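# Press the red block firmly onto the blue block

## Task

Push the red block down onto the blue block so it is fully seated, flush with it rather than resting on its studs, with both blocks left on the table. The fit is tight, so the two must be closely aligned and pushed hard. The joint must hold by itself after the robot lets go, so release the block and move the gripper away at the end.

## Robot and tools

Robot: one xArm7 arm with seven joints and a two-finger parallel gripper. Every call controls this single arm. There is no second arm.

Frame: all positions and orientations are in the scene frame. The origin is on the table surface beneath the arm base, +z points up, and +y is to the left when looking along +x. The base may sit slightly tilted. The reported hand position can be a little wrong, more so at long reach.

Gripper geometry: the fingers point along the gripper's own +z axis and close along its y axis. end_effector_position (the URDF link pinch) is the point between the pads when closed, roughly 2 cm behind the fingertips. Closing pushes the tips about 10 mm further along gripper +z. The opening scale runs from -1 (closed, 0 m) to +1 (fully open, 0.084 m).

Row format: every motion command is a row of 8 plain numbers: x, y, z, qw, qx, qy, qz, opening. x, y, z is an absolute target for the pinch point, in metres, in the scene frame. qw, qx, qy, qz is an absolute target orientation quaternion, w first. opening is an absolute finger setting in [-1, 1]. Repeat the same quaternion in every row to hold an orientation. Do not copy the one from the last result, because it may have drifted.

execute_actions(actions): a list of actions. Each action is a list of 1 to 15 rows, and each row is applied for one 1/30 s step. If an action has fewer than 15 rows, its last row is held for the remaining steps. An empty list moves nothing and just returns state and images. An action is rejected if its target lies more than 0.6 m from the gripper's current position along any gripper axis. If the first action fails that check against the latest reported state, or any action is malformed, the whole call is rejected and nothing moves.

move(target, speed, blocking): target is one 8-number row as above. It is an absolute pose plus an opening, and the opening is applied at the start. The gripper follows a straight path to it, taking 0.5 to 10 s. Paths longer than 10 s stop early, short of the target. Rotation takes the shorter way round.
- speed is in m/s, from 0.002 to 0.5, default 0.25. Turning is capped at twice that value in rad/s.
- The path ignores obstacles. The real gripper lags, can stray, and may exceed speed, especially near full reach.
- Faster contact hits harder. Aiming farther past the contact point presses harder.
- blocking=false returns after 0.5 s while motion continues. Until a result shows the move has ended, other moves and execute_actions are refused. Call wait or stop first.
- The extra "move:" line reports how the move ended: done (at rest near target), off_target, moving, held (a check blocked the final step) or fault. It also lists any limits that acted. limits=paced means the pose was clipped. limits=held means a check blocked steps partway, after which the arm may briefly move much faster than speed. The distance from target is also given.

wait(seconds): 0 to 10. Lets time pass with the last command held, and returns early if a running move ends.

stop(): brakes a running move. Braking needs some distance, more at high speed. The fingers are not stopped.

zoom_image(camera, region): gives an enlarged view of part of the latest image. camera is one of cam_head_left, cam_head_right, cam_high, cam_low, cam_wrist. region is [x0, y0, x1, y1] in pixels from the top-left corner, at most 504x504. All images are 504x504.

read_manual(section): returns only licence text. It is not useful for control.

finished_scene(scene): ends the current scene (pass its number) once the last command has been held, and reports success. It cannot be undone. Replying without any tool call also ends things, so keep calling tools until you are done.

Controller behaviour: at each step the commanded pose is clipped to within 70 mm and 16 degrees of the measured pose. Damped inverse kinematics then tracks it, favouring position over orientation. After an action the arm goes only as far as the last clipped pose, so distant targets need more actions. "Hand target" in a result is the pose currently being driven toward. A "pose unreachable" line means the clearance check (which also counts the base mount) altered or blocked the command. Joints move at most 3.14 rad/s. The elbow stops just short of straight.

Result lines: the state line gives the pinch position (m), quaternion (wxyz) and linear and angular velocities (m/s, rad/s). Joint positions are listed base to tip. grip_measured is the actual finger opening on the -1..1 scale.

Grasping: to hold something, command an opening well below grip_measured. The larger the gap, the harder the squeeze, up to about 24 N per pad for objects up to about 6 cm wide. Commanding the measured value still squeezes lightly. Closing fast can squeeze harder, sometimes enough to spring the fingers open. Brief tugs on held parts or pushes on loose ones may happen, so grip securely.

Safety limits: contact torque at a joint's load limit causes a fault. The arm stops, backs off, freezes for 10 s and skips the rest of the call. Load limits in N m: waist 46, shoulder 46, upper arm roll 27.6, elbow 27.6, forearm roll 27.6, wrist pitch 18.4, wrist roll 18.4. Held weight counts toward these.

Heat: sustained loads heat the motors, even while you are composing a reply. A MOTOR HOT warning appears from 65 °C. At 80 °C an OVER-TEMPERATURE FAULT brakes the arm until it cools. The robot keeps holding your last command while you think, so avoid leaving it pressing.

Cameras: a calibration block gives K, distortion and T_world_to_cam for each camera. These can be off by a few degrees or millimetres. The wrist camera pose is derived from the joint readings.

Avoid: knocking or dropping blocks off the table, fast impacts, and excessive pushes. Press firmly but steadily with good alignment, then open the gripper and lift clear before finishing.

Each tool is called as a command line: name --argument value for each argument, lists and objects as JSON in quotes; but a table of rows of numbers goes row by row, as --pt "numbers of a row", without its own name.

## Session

execute_actions --actions '[]'

Scene clock: 0.00 s.
end_effector_position=(+0.3059, +0.2408, +0.2209) grip_measured=+1.00 end_effector_quat_wxyz=(+0.608, +0.689, +0.046, +0.393) end_effector_velocity=(-0.000, -0.000, -0.000) end_effector_angular_velocity=(-0.001, +0.000, -0.000)
Joint positions: [ 1.415  1.064  0.241  1.497 -1.086  2.635  1.956  0.084]
Joint velocities: [-0.001  0.001  0.    -0.     0.001  0.     0.001 -0.   ]
Hand target: +0.306, +0.241, +0.221; +0.608, +0.689, +0.046, +0.393
camera_calibration (this result's frames):
cam_wrist: T_world_to_cam=[[-0.409708, -0.264191, 0.873122, 0.0297482], [-0.684577, -0.54355, -0.485703, 0.515728], [0.602904, -0.796716, 0.0418374, 0.131308], [0, 0, 0, 1]] pos_world=[0.286078, 0.392798, 0.219024]

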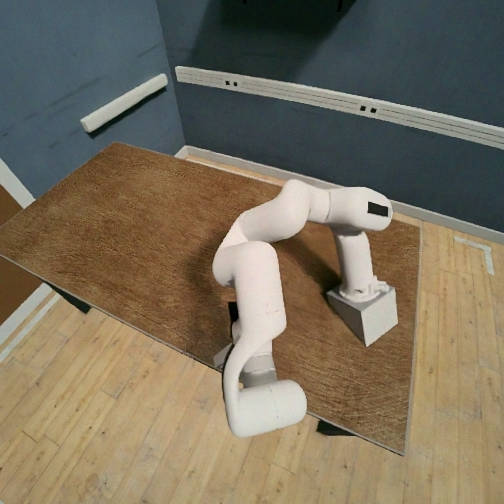

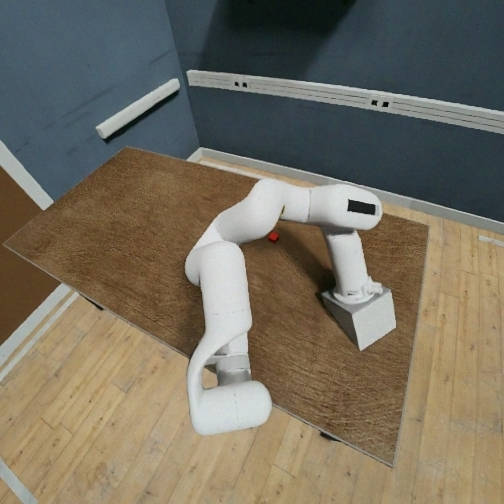

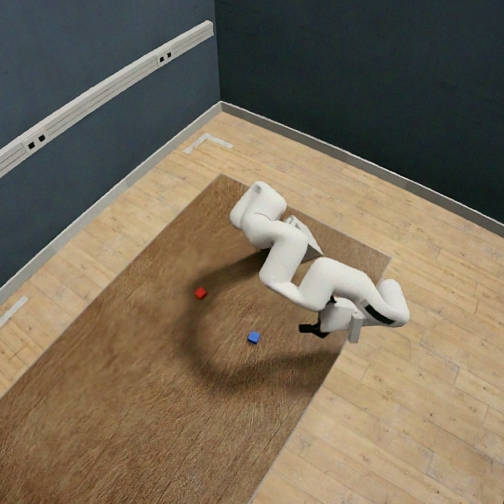

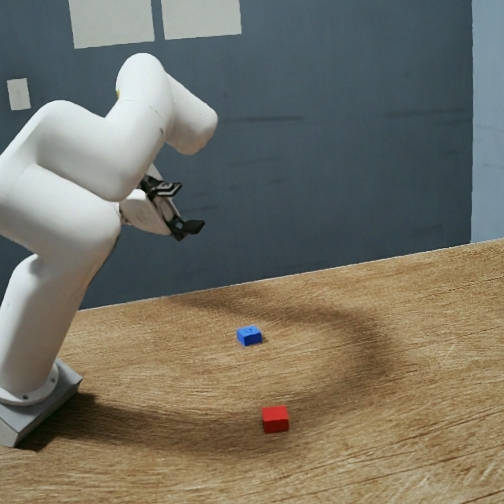

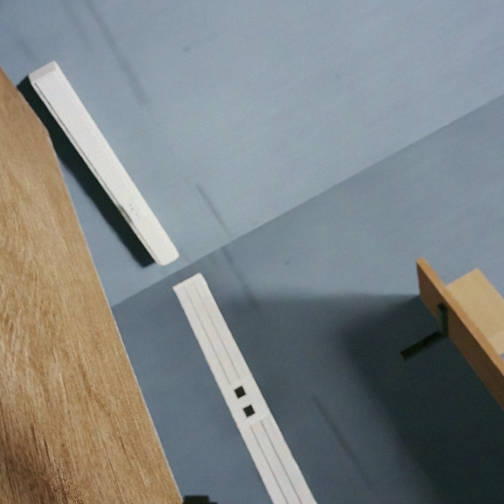

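move --target '[0.31,0.08,0.22,0,1,0,0,1]'

move --target '[0.28,-0.18,0.22,0,1,0,0,1]'

Scene clock: 3.77 s.
end_effector_position=(+0.3098, +0.0793, +0.2181) grip_measured=+1.00 end_effector_quat_wxyz=(+0.001, +1.000, +0.001, -0.000) end_effector_velocity=(-0.000, -0.000, -0.000) end_effector_angular_velocity=(+0.003, +0.004, -0.001)
Joint positions: [ 1.127 -0.809  0.165  0.397 -0.511  1.309  1.228  0.084]
Joint velocities: [-0.001 -0.002 -0.003 -0.001  0.003 -0.001 -0.003  0.   ]
Hand target: +0.310, +0.079, +0.218; +0.000, +1.000, +0.001, -0.000
Off the commanded pose: 0.002 m, 0 deg.
move: done
camera_calibration (this result's frames):
cam_wrist: T_world_to_cam=[[0.00159376, -0.999978, -0.00648201, 0.113917], [-0.999995, -0.00157653, -0.00266303, 0.378612], [0.00265275, 0.00648622, -0.999975, 0.34987], [0, 0, 0, 1]] pos_world=[0.3775, 0.112242, 0.351608]

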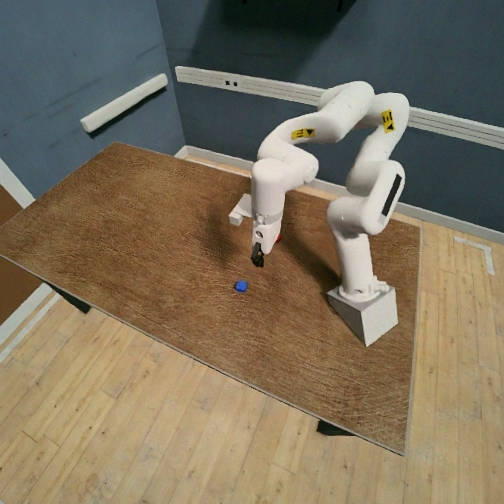

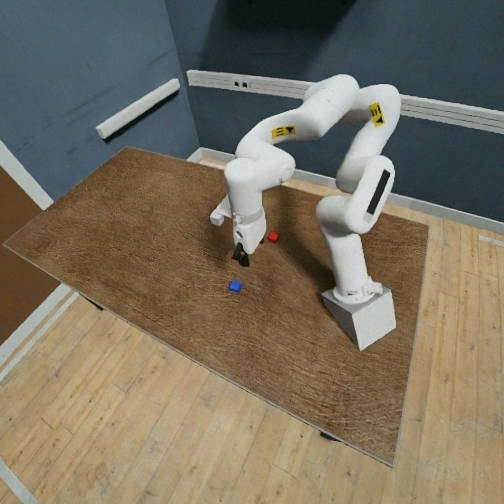

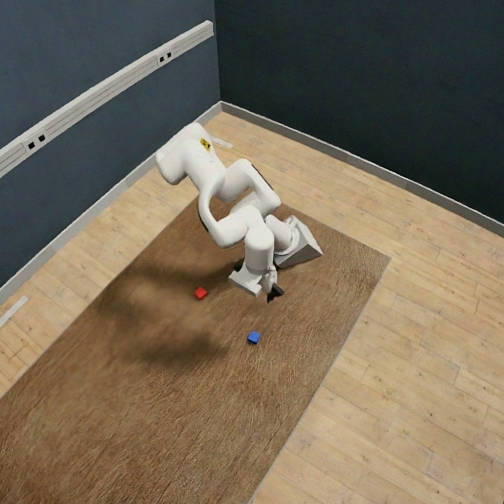

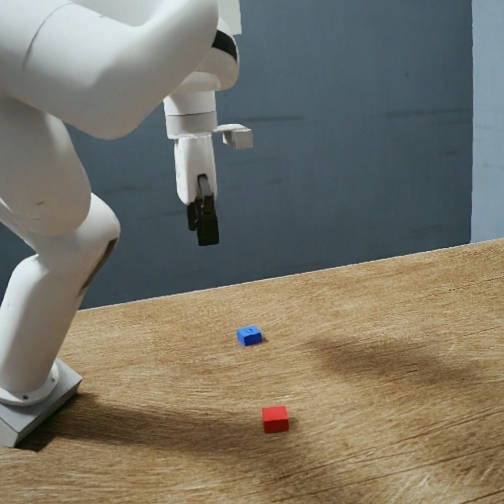

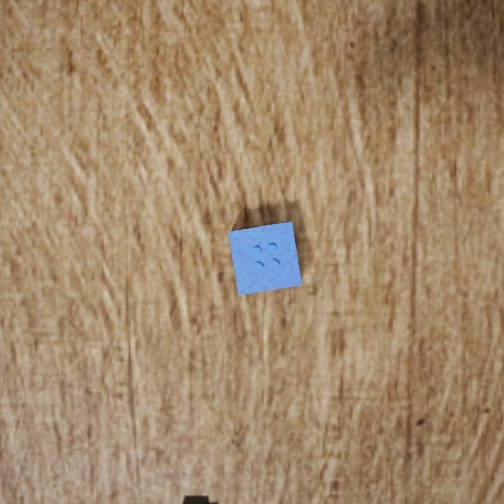

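Scene clock: 5.23 s.
end_effector_position=(+0.2807, -0.1790, +0.2199) grip_measured=+1.00 end_effector_quat_wxyz=(+0.000, +1.000, +0.000, -0.002) end_effector_velocity=(+0.001, -0.002, +0.001) end_effector_angular_velocity=(+0.003, -0.003, -0.003)
Joint positions: [ 1.059 -1.817 -0.086  0.334 -0.774  1.982  0.525  0.084]
Joint velocities: [-0.001 -0.004 -0.002  0.005 -0.004  0.001 -0.004  0.   ]
Hand target: +0.281, -0.179, +0.220; -0.000, +1.000, -0.001, -0.001
Off the commanded pose: 0.001 m, 0 deg.
move: done
camera_calibration (this result's frames):
cam_wrist: T_world_to_cam=[[-0.000889021, -0.999971, -0.00753558, -0.143378], [-1, 0.000887329, 0.000227776, 0.348933], [-0.000221083, 0.00753578, -0.999972, 0.354416], [0, 0, 0, 1]] pos_world=[0.348883, -0.146355, 0.353246]

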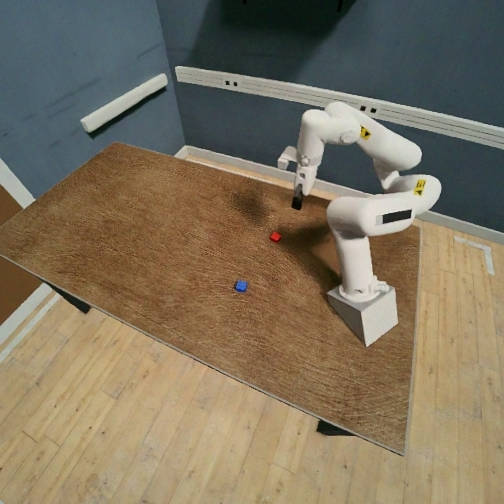

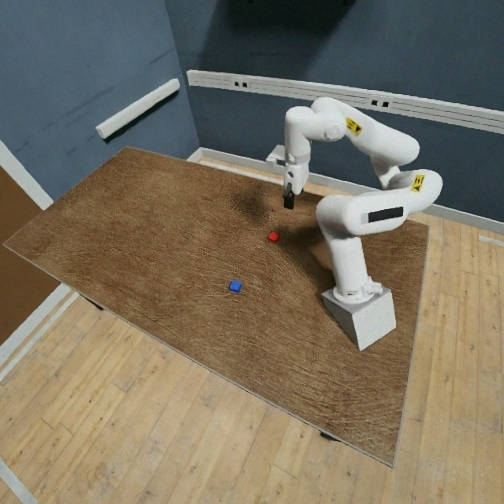

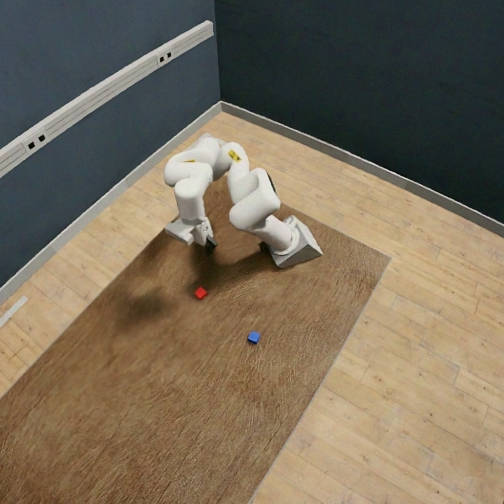

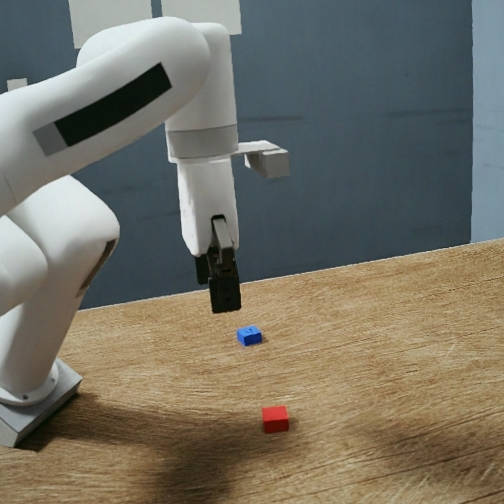

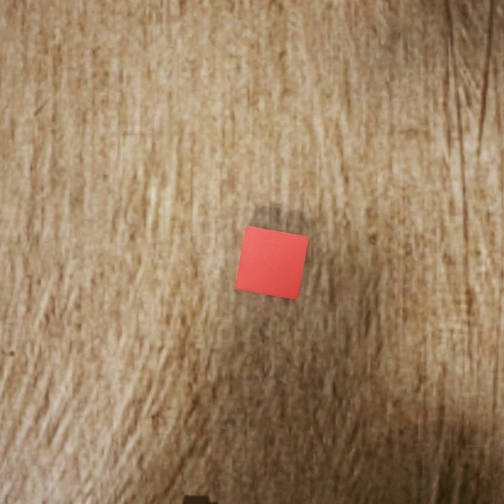

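move --target '[0.3438,-0.1526,0.08,0,0.9963,-0.0863,0,1]'

move --target '[0.3438,-0.1526,0.03,0,0.9963,-0.0863,0,1]' --speed 0.08

move --target '[0.3438,-0.1526,0.03,0,0.9963,-0.0863,0,-0.8]'

move --target '[0.3438,-0.1526,0.08,0,0.9963,-0.0863,0,-0.8]' --speed 0.15

move --target '[0.3755,0.1087,0.075,0,0.9968,0.0802,0,-0.8]'

move --target '[0.3755,0.1087,0.060,0,0.9968,0.0802,0,-0.8]' --speed 0.05

zoom_image --camera "cam_wrist" --region '[280,400,504,504]'

Scene clock: 7.43 s.
end_effector_position=(+0.3438, -0.1522, +0.0807) grip_measured=+1.00 end_effector_quat_wxyz=(-0.000, +0.996, -0.086, +0.001) end_effector_velocity=(+0.000, +0.000, -0.001) end_effector_angular_velocity=(+0.001, +0.001, -0.001)
Joint positions: [ 1.095 -1.745 -0.76   0.188 -1.407  1.724  0.816  0.084]
Joint velocities: [-0.     0.001 -0.005 -0.    -0.004 -0.002  0.001 -0.   ]
Hand target: +0.344, -0.152, +0.081; -0.000, +0.996, -0.086, +0.001
Off the commanded pose: 0.001 m, 0 deg.
move: done
camera_calibration (this result's frames):
cam_wrist: T_world_to_cam=[[-0.171996, -0.98506, -0.00861967, -0.0563904], [-0.985078, 0.172041, -0.00482623, 0.43338], [0.00623707, 0.00766095, -0.999951, 0.212832], [0, 0, 0, 1]] pos_world=[0.415887, -0.131738, 0.214427]

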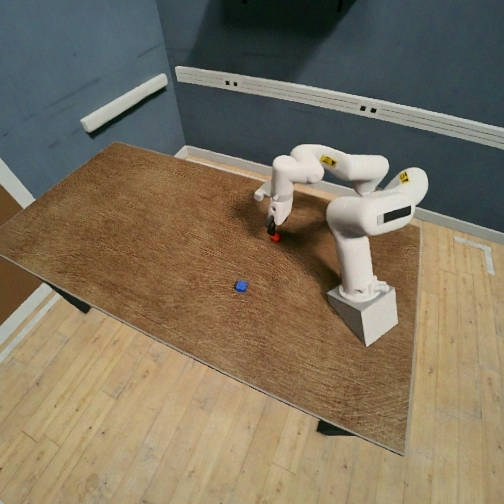

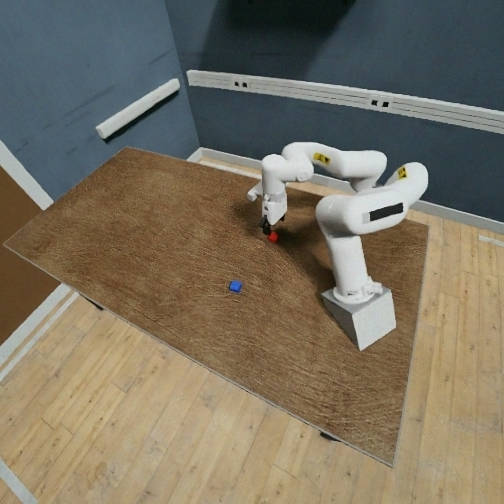

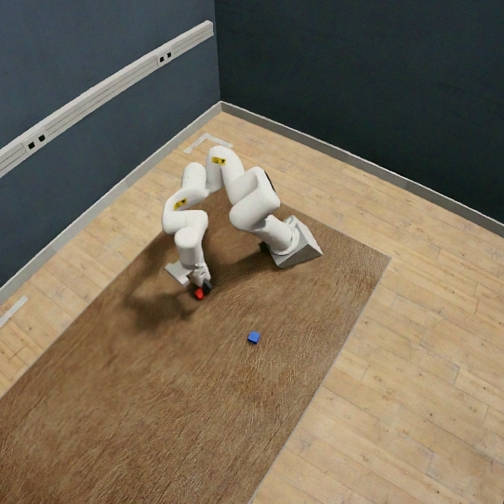

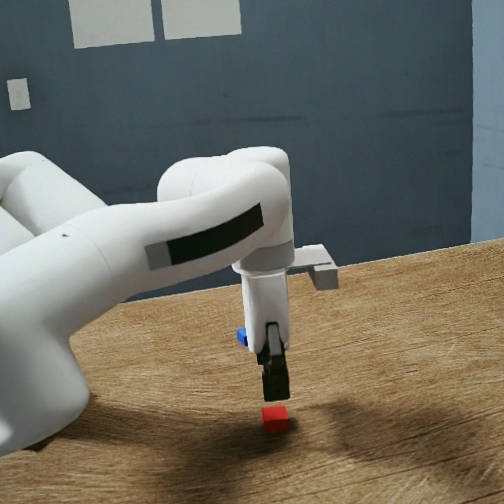

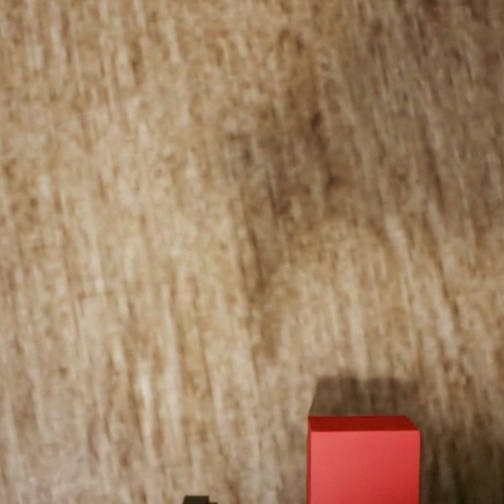

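Scene clock: 8.40 s.
end_effector_position=(+0.3440, -0.1525, +0.0303) grip_measured=+1.00 end_effector_quat_wxyz=(-0.000, +0.996, -0.086, +0.000) end_effector_velocity=(-0.000, +0.000, -0.001) end_effector_angular_velocity=(+0.000, +0.000, +0.000)
Joint positions: [ 1.05  -1.753 -1.028  0.171 -1.661  1.659  0.791  0.084]
Joint velocities: [-0.     0.001 -0.003 -0.    -0.002 -0.001  0.    -0.   ]
Hand target: +0.344, -0.152, +0.030; -0.000, +0.996, -0.086, +0.000
Off the commanded pose: 0.000 m, 0 deg.
move: done
camera_calibration (this result's frames):
cam_wrist: T_world_to_cam=[[-0.172782, -0.984925, -0.00835278, -0.0568031], [-0.984948, 0.172816, -0.00346724, 0.433378], [0.00485847, 0.00762798, -0.999959, 0.16292], [0, 0, 0, 1]] pos_world=[0.416249, -0.132084, 0.163942]

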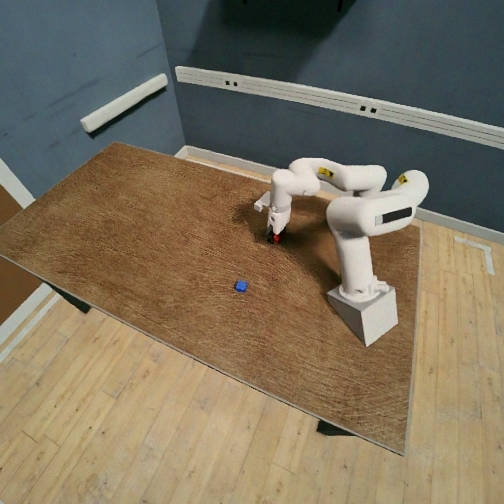

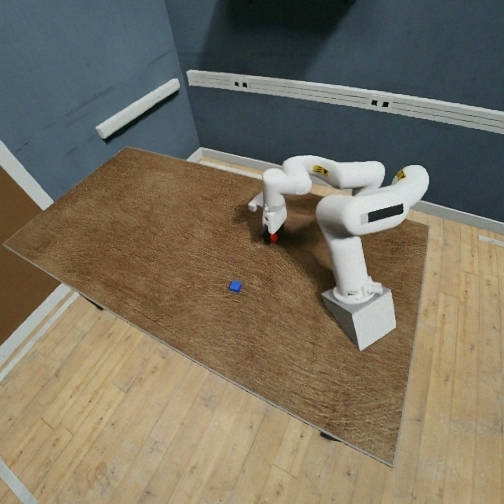

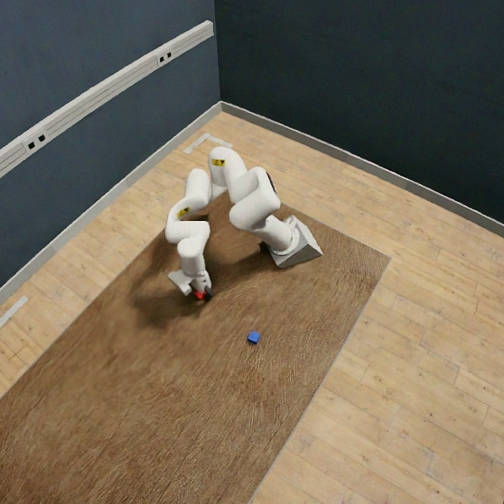

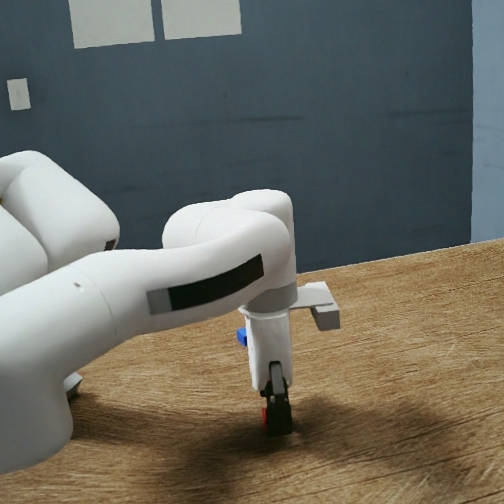

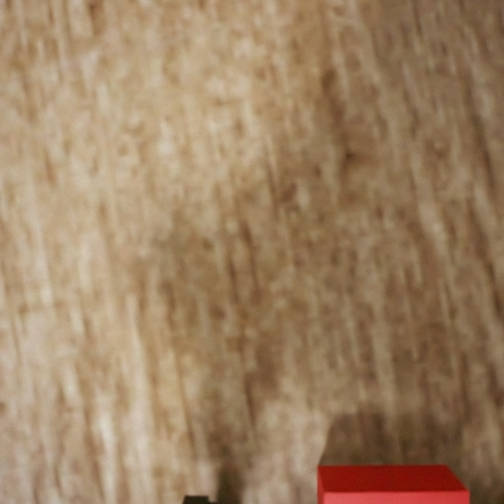

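Scene clock: 9.10 s.
end_effector_position=(+0.3439, -0.1526, +0.0302) grip_measured=-0.28 end_effector_quat_wxyz=(+0.000, +0.996, -0.086, +0.000) end_effector_velocity=(-0.000, -0.000, -0.000) end_effector_angular_velocity=(-0.000, +0.001, +0.002)
Joint positions: [ 1.049 -1.753 -1.029  0.171 -1.662  1.658  0.791  0.032]
Joint velocities: [-0.001  0.001 -0.001  0.     0.    -0.    -0.002  0.   ]
Hand target: +0.344, -0.153, +0.030; -0.000, +0.996, -0.086, -0.000
Off the commanded pose: 0.000 m, 0 deg.
move: done
camera_calibration (this result's frames):
cam_wrist: T_world_to_cam=[[-0.17284, -0.984919, -0.00778469, -0.0569223], [-0.984937, 0.172873, -0.00374691, 0.433362], [0.00503617, 0.00701981, -0.999963, 0.16259], [0, 0, 0, 1]] pos_world=[0.416177, -0.132122, 0.163765]

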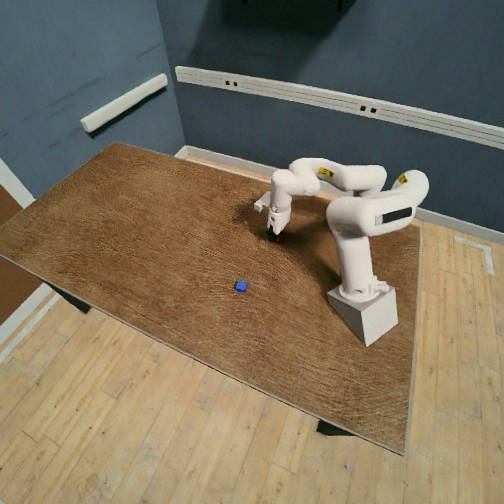

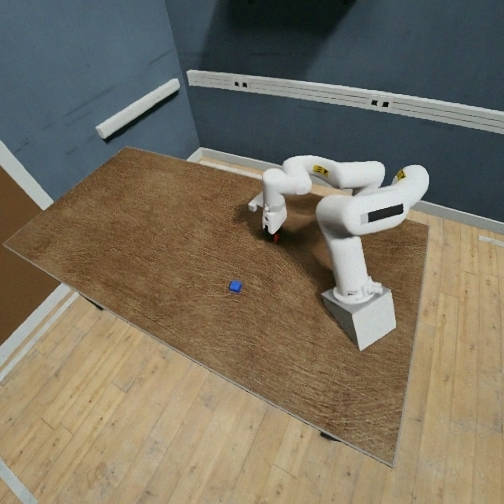

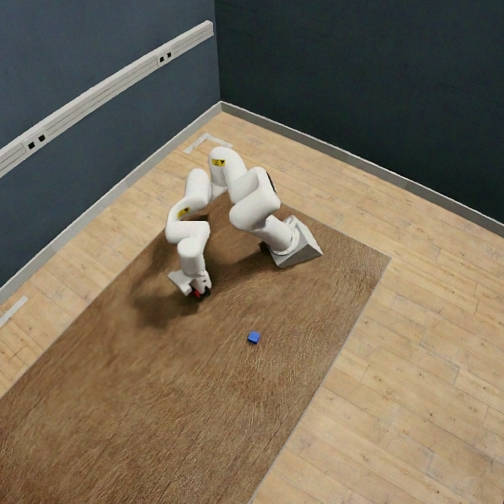

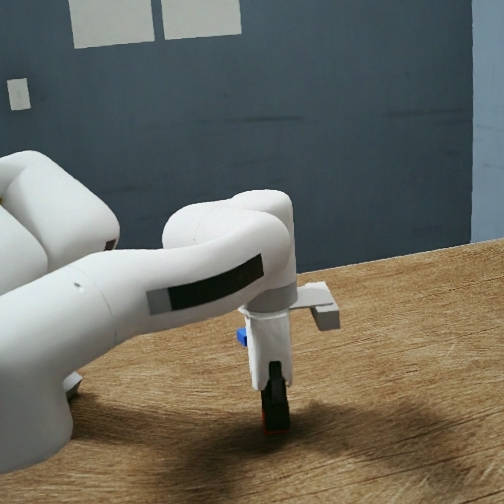

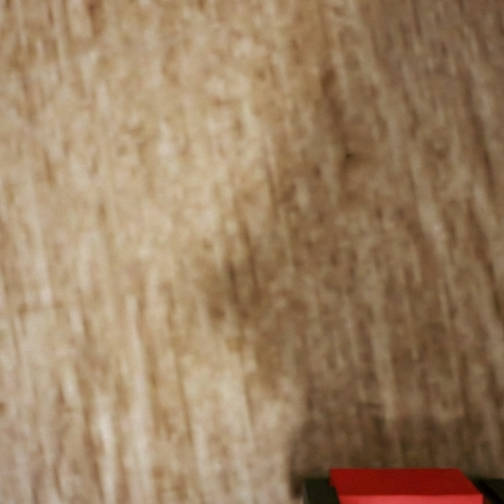

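Scene clock: 9.90 s.
end_effector_position=(+0.3436, -0.1527, +0.0796) grip_measured=-0.28 end_effector_quat_wxyz=(+0.000, +0.996, -0.086, -0.000) end_effector_velocity=(-0.000, -0.000, +0.001) end_effector_angular_velocity=(-0.000, +0.000, -0.001)
Joint positions: [ 1.095 -1.744 -0.765  0.189 -1.411  1.725  0.816  0.032]
Joint velocities: [ 0.    -0.     0.004  0.001  0.003  0.002  0.    -0.   ]
Hand target: +0.344, -0.153, +0.080; +0.000, +0.996, -0.086, -0.000
Off the commanded pose: 0.000 m, 0 deg.
move: done
camera_calibration (this result's frames):
cam_wrist: T_world_to_cam=[[-0.173085, -0.984879, -0.00739581, -0.0566504], [-0.984899, 0.173108, -0.00256507, 0.433194], [0.00380656, 0.00684015, -0.999969, 0.21242], [0, 0, 0, 1]] pos_world=[0.416038, -0.132236, 0.213106]

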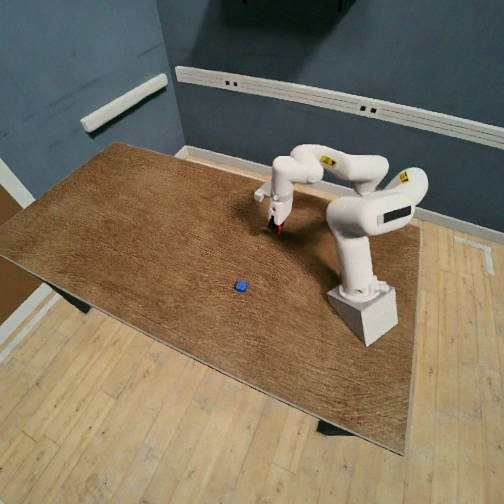

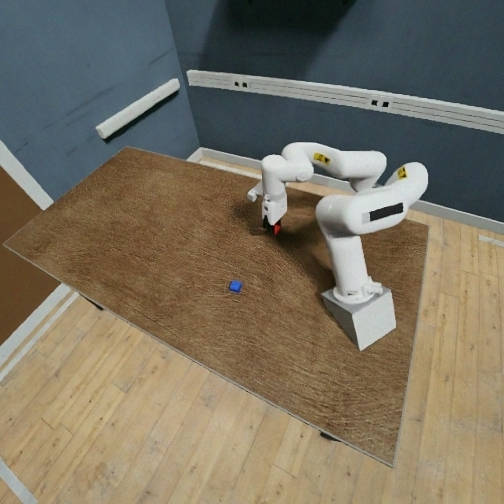

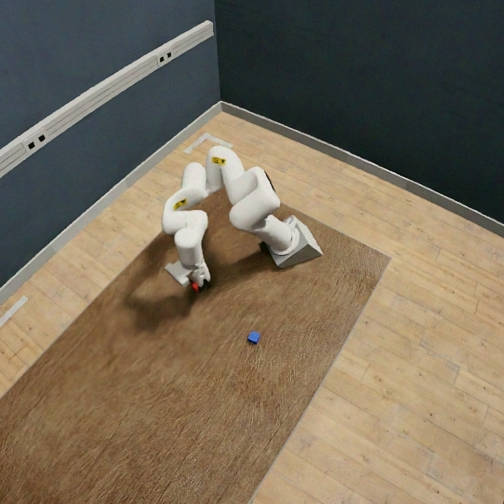

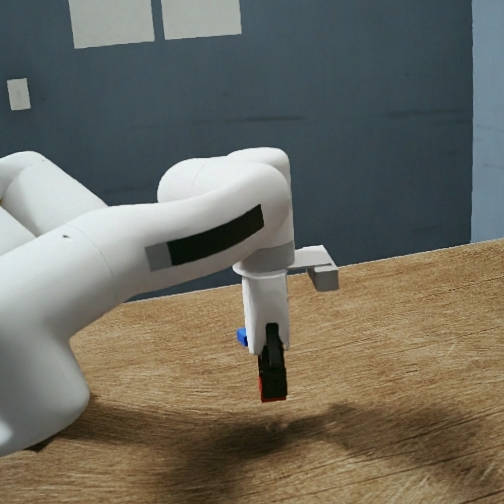

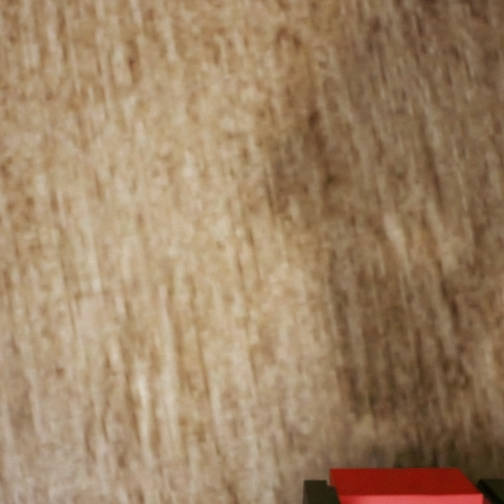

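Scene clock: 11.43 s.
end_effector_position=(+0.3750, +0.1078, +0.0752) grip_measured=-0.28 end_effector_quat_wxyz=(-0.000, +0.997, +0.080, +0.002) end_effector_velocity=(+0.001, +0.002, +0.001) end_effector_angular_velocity=(+0.001, -0.003, +0.001)
Joint positions: [ 2.059 -0.792 -1.101  0.476 -1.366  1.398  1.437  0.032]
Joint velocities: [ 0.007  0.003 -0.002  0.003 -0.    -0.001  0.002  0.   ]
Hand target: +0.375, +0.108, +0.075; -0.000, +0.997, +0.080, +0.002
Off the commanded pose: 0.001 m, 0 deg.
move: done
camera_calibration (this result's frames):
cam_wrist: T_world_to_cam=[[0.158443, -0.987336, -0.00801516, 0.0813304], [-0.987356, -0.158396, -0.00622237, 0.455924], [0.004874, 0.00889971, -0.999949, 0.205501], [0, 0, 0, 1]] pos_world=[0.436271, 0.150688, 0.20898]

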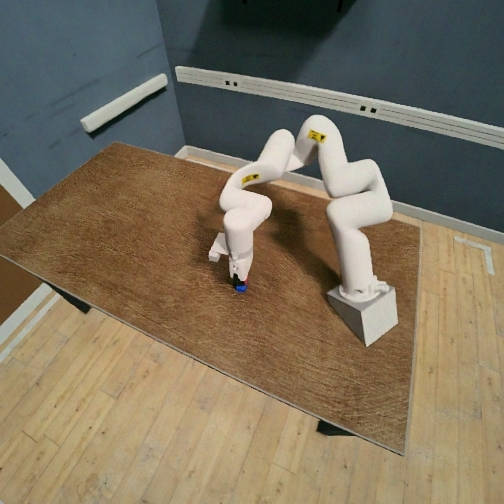

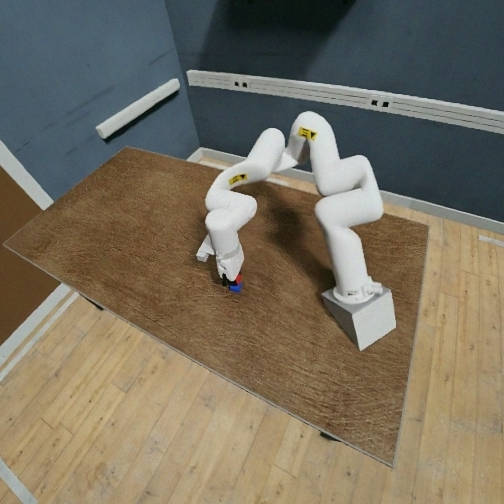

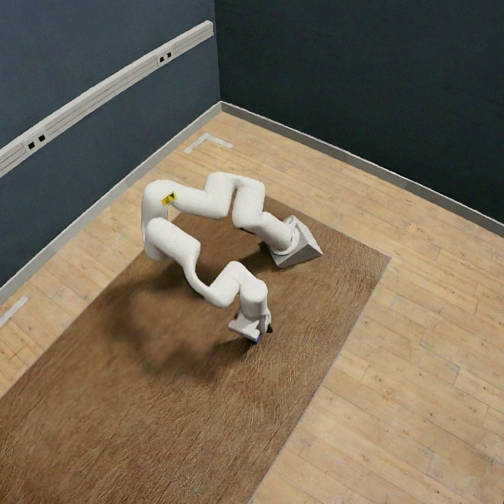

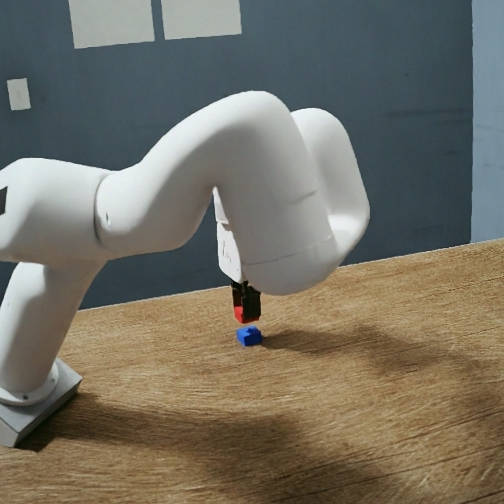

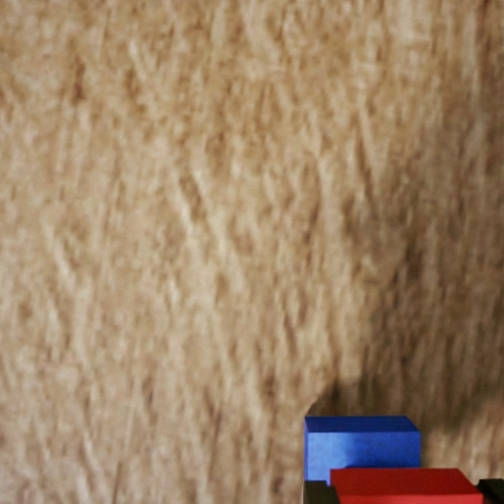

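Scene clock: 12.17 s.
end_effector_position=(+0.3755, +0.1088, +0.0601) grip_measured=-0.28 end_effector_quat_wxyz=(-0.000, +0.997, +0.080, +0.000) end_effector_velocity=(+0.000, +0.000, -0.000) end_effector_angular_velocity=(+0.001, -0.000, +0.000)
Joint positions: [ 2.072 -0.775 -1.163  0.478 -1.407  1.362  1.442  0.032]
Joint velocities: [ 0.001  0.    -0.001  0.    -0.001 -0.002  0.    -0.   ]
Hand target: +0.375, +0.109, +0.060; -0.000, +0.997, +0.080, -0.000
Off the commanded pose: 0.000 m, 0 deg.
move: done
camera_calibration (this result's frames):
cam_wrist: T_world_to_cam=[[0.158905, -0.987261, -0.00811019, 0.0818764], [-0.987292, -0.158884, -0.00314108, 0.456357], [0.00181248, 0.00850626, -0.999962, 0.191599], [0, 0, 0, 1]] pos_world=[0.4372, 0.151711, 0.19369]

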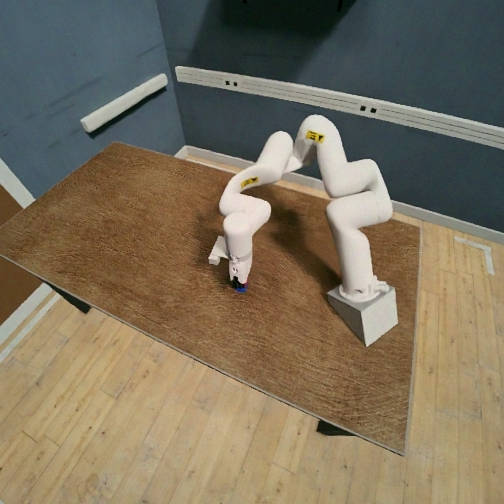

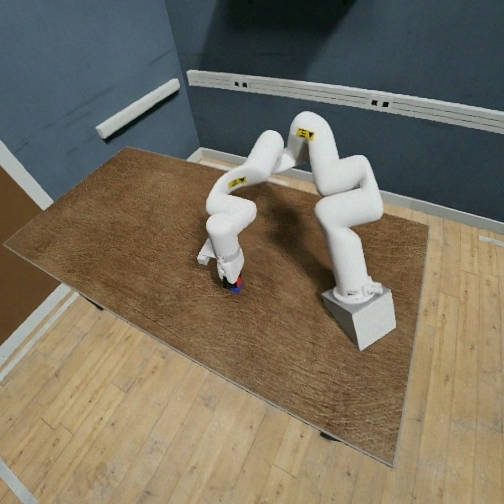

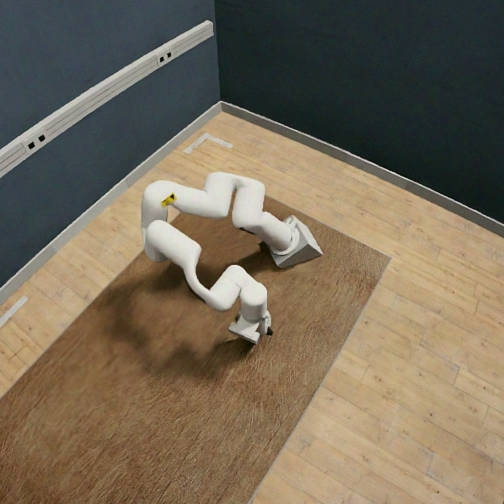

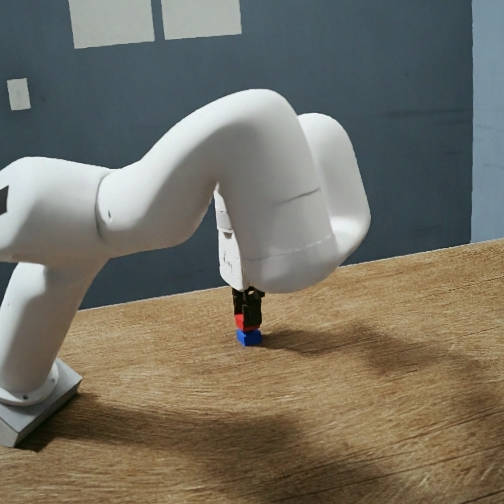

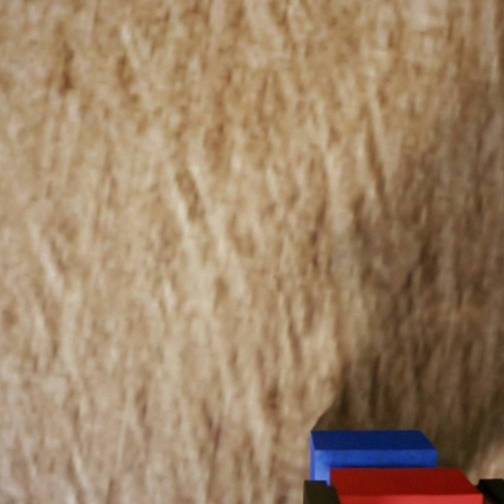

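Region (280, 400, 504, 504) of cam_wrist's 504x504 image, scaled by 2.250, with more detail than that image has; it fills the top 234 rows of this view, and the rest is white.

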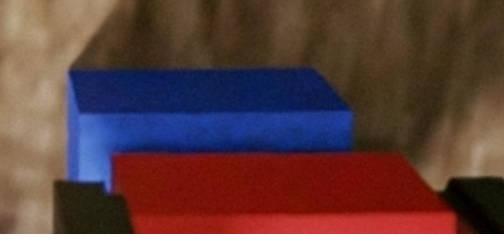

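move --target '[0.3770,0.1118,0.055,0,0.9968,0.0802,0,-0.8]' --speed 0.03

zoom_image --camera "cam_wrist" --region '[280,400,504,504]'

Scene clock: 13.00 s.
end_effector_position=(+0.3770, +0.1118, +0.0550) grip_measured=-0.28 end_effector_quat_wxyz=(-0.000, +0.997, +0.080, +0.000) end_effector_velocity=(-0.000, +0.001, +0.000) end_effector_angular_velocity=(+0.002, +0.000, +0.000)
Joint positions: [ 2.092 -0.76  -1.195  0.488 -1.42   1.346  1.449  0.032]
Joint velocities: [ 0.001  0.001 -0.001  0.    -0.    -0.002  0.001 -0.   ]
Hand target: +0.377, +0.112, +0.055; -0.000, +0.997, +0.080, -0.000
Off the commanded pose: 0.000 m, 0 deg.
move: done
camera_calibration (this result's frames):
cam_wrist: T_world_to_cam=[[0.15885, -0.987271, -0.0079383, 0.0846145], [-0.987301, -0.15883, -0.00307635, 0.458267], [0.00177635, 0.00832617, -0.999964, 0.186524], [0, 0, 0, 1]] pos_world=[0.438675, 0.154771, 0.188599]

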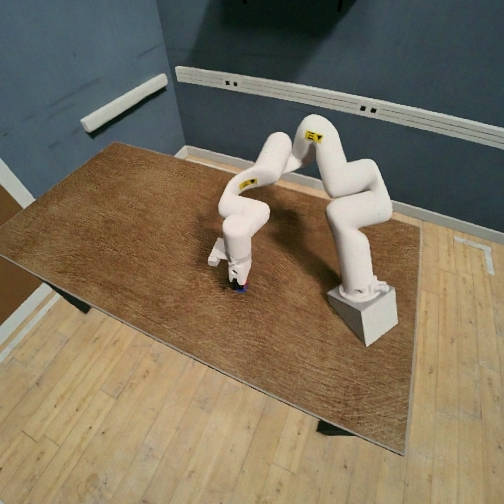

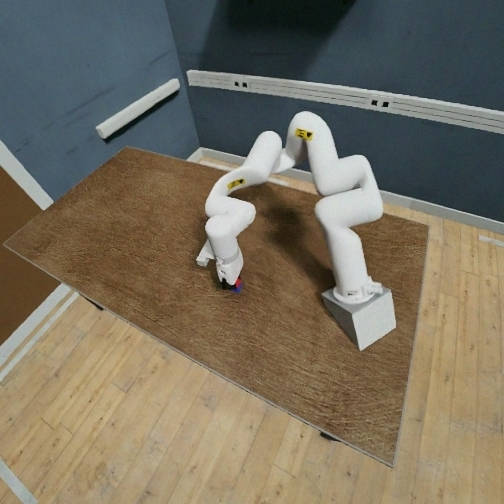

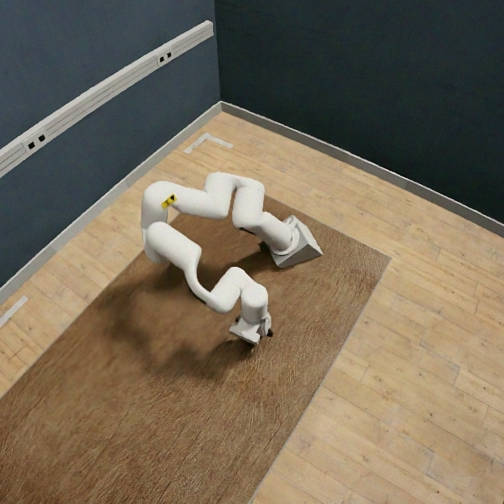

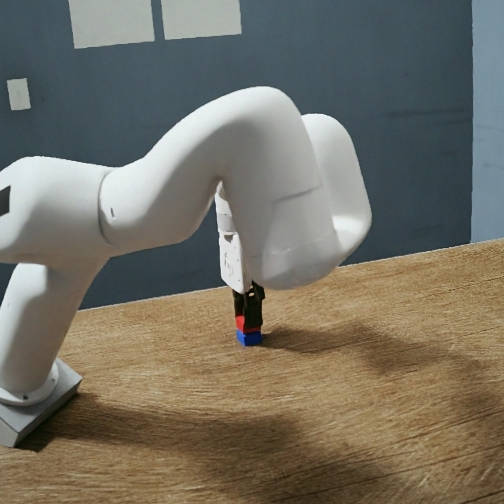

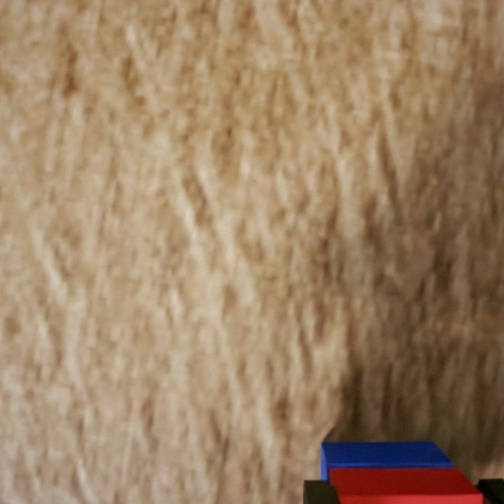

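Region (280, 400, 504, 504) of cam_wrist's 504x504 image, scaled by 2.250, with more detail than that image has; it fills the top 234 rows of this view, and the rest is white.

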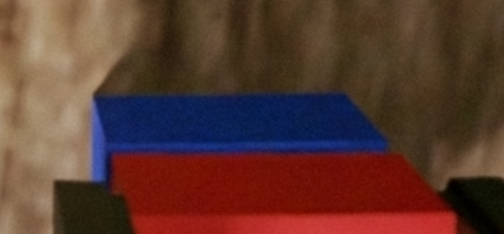

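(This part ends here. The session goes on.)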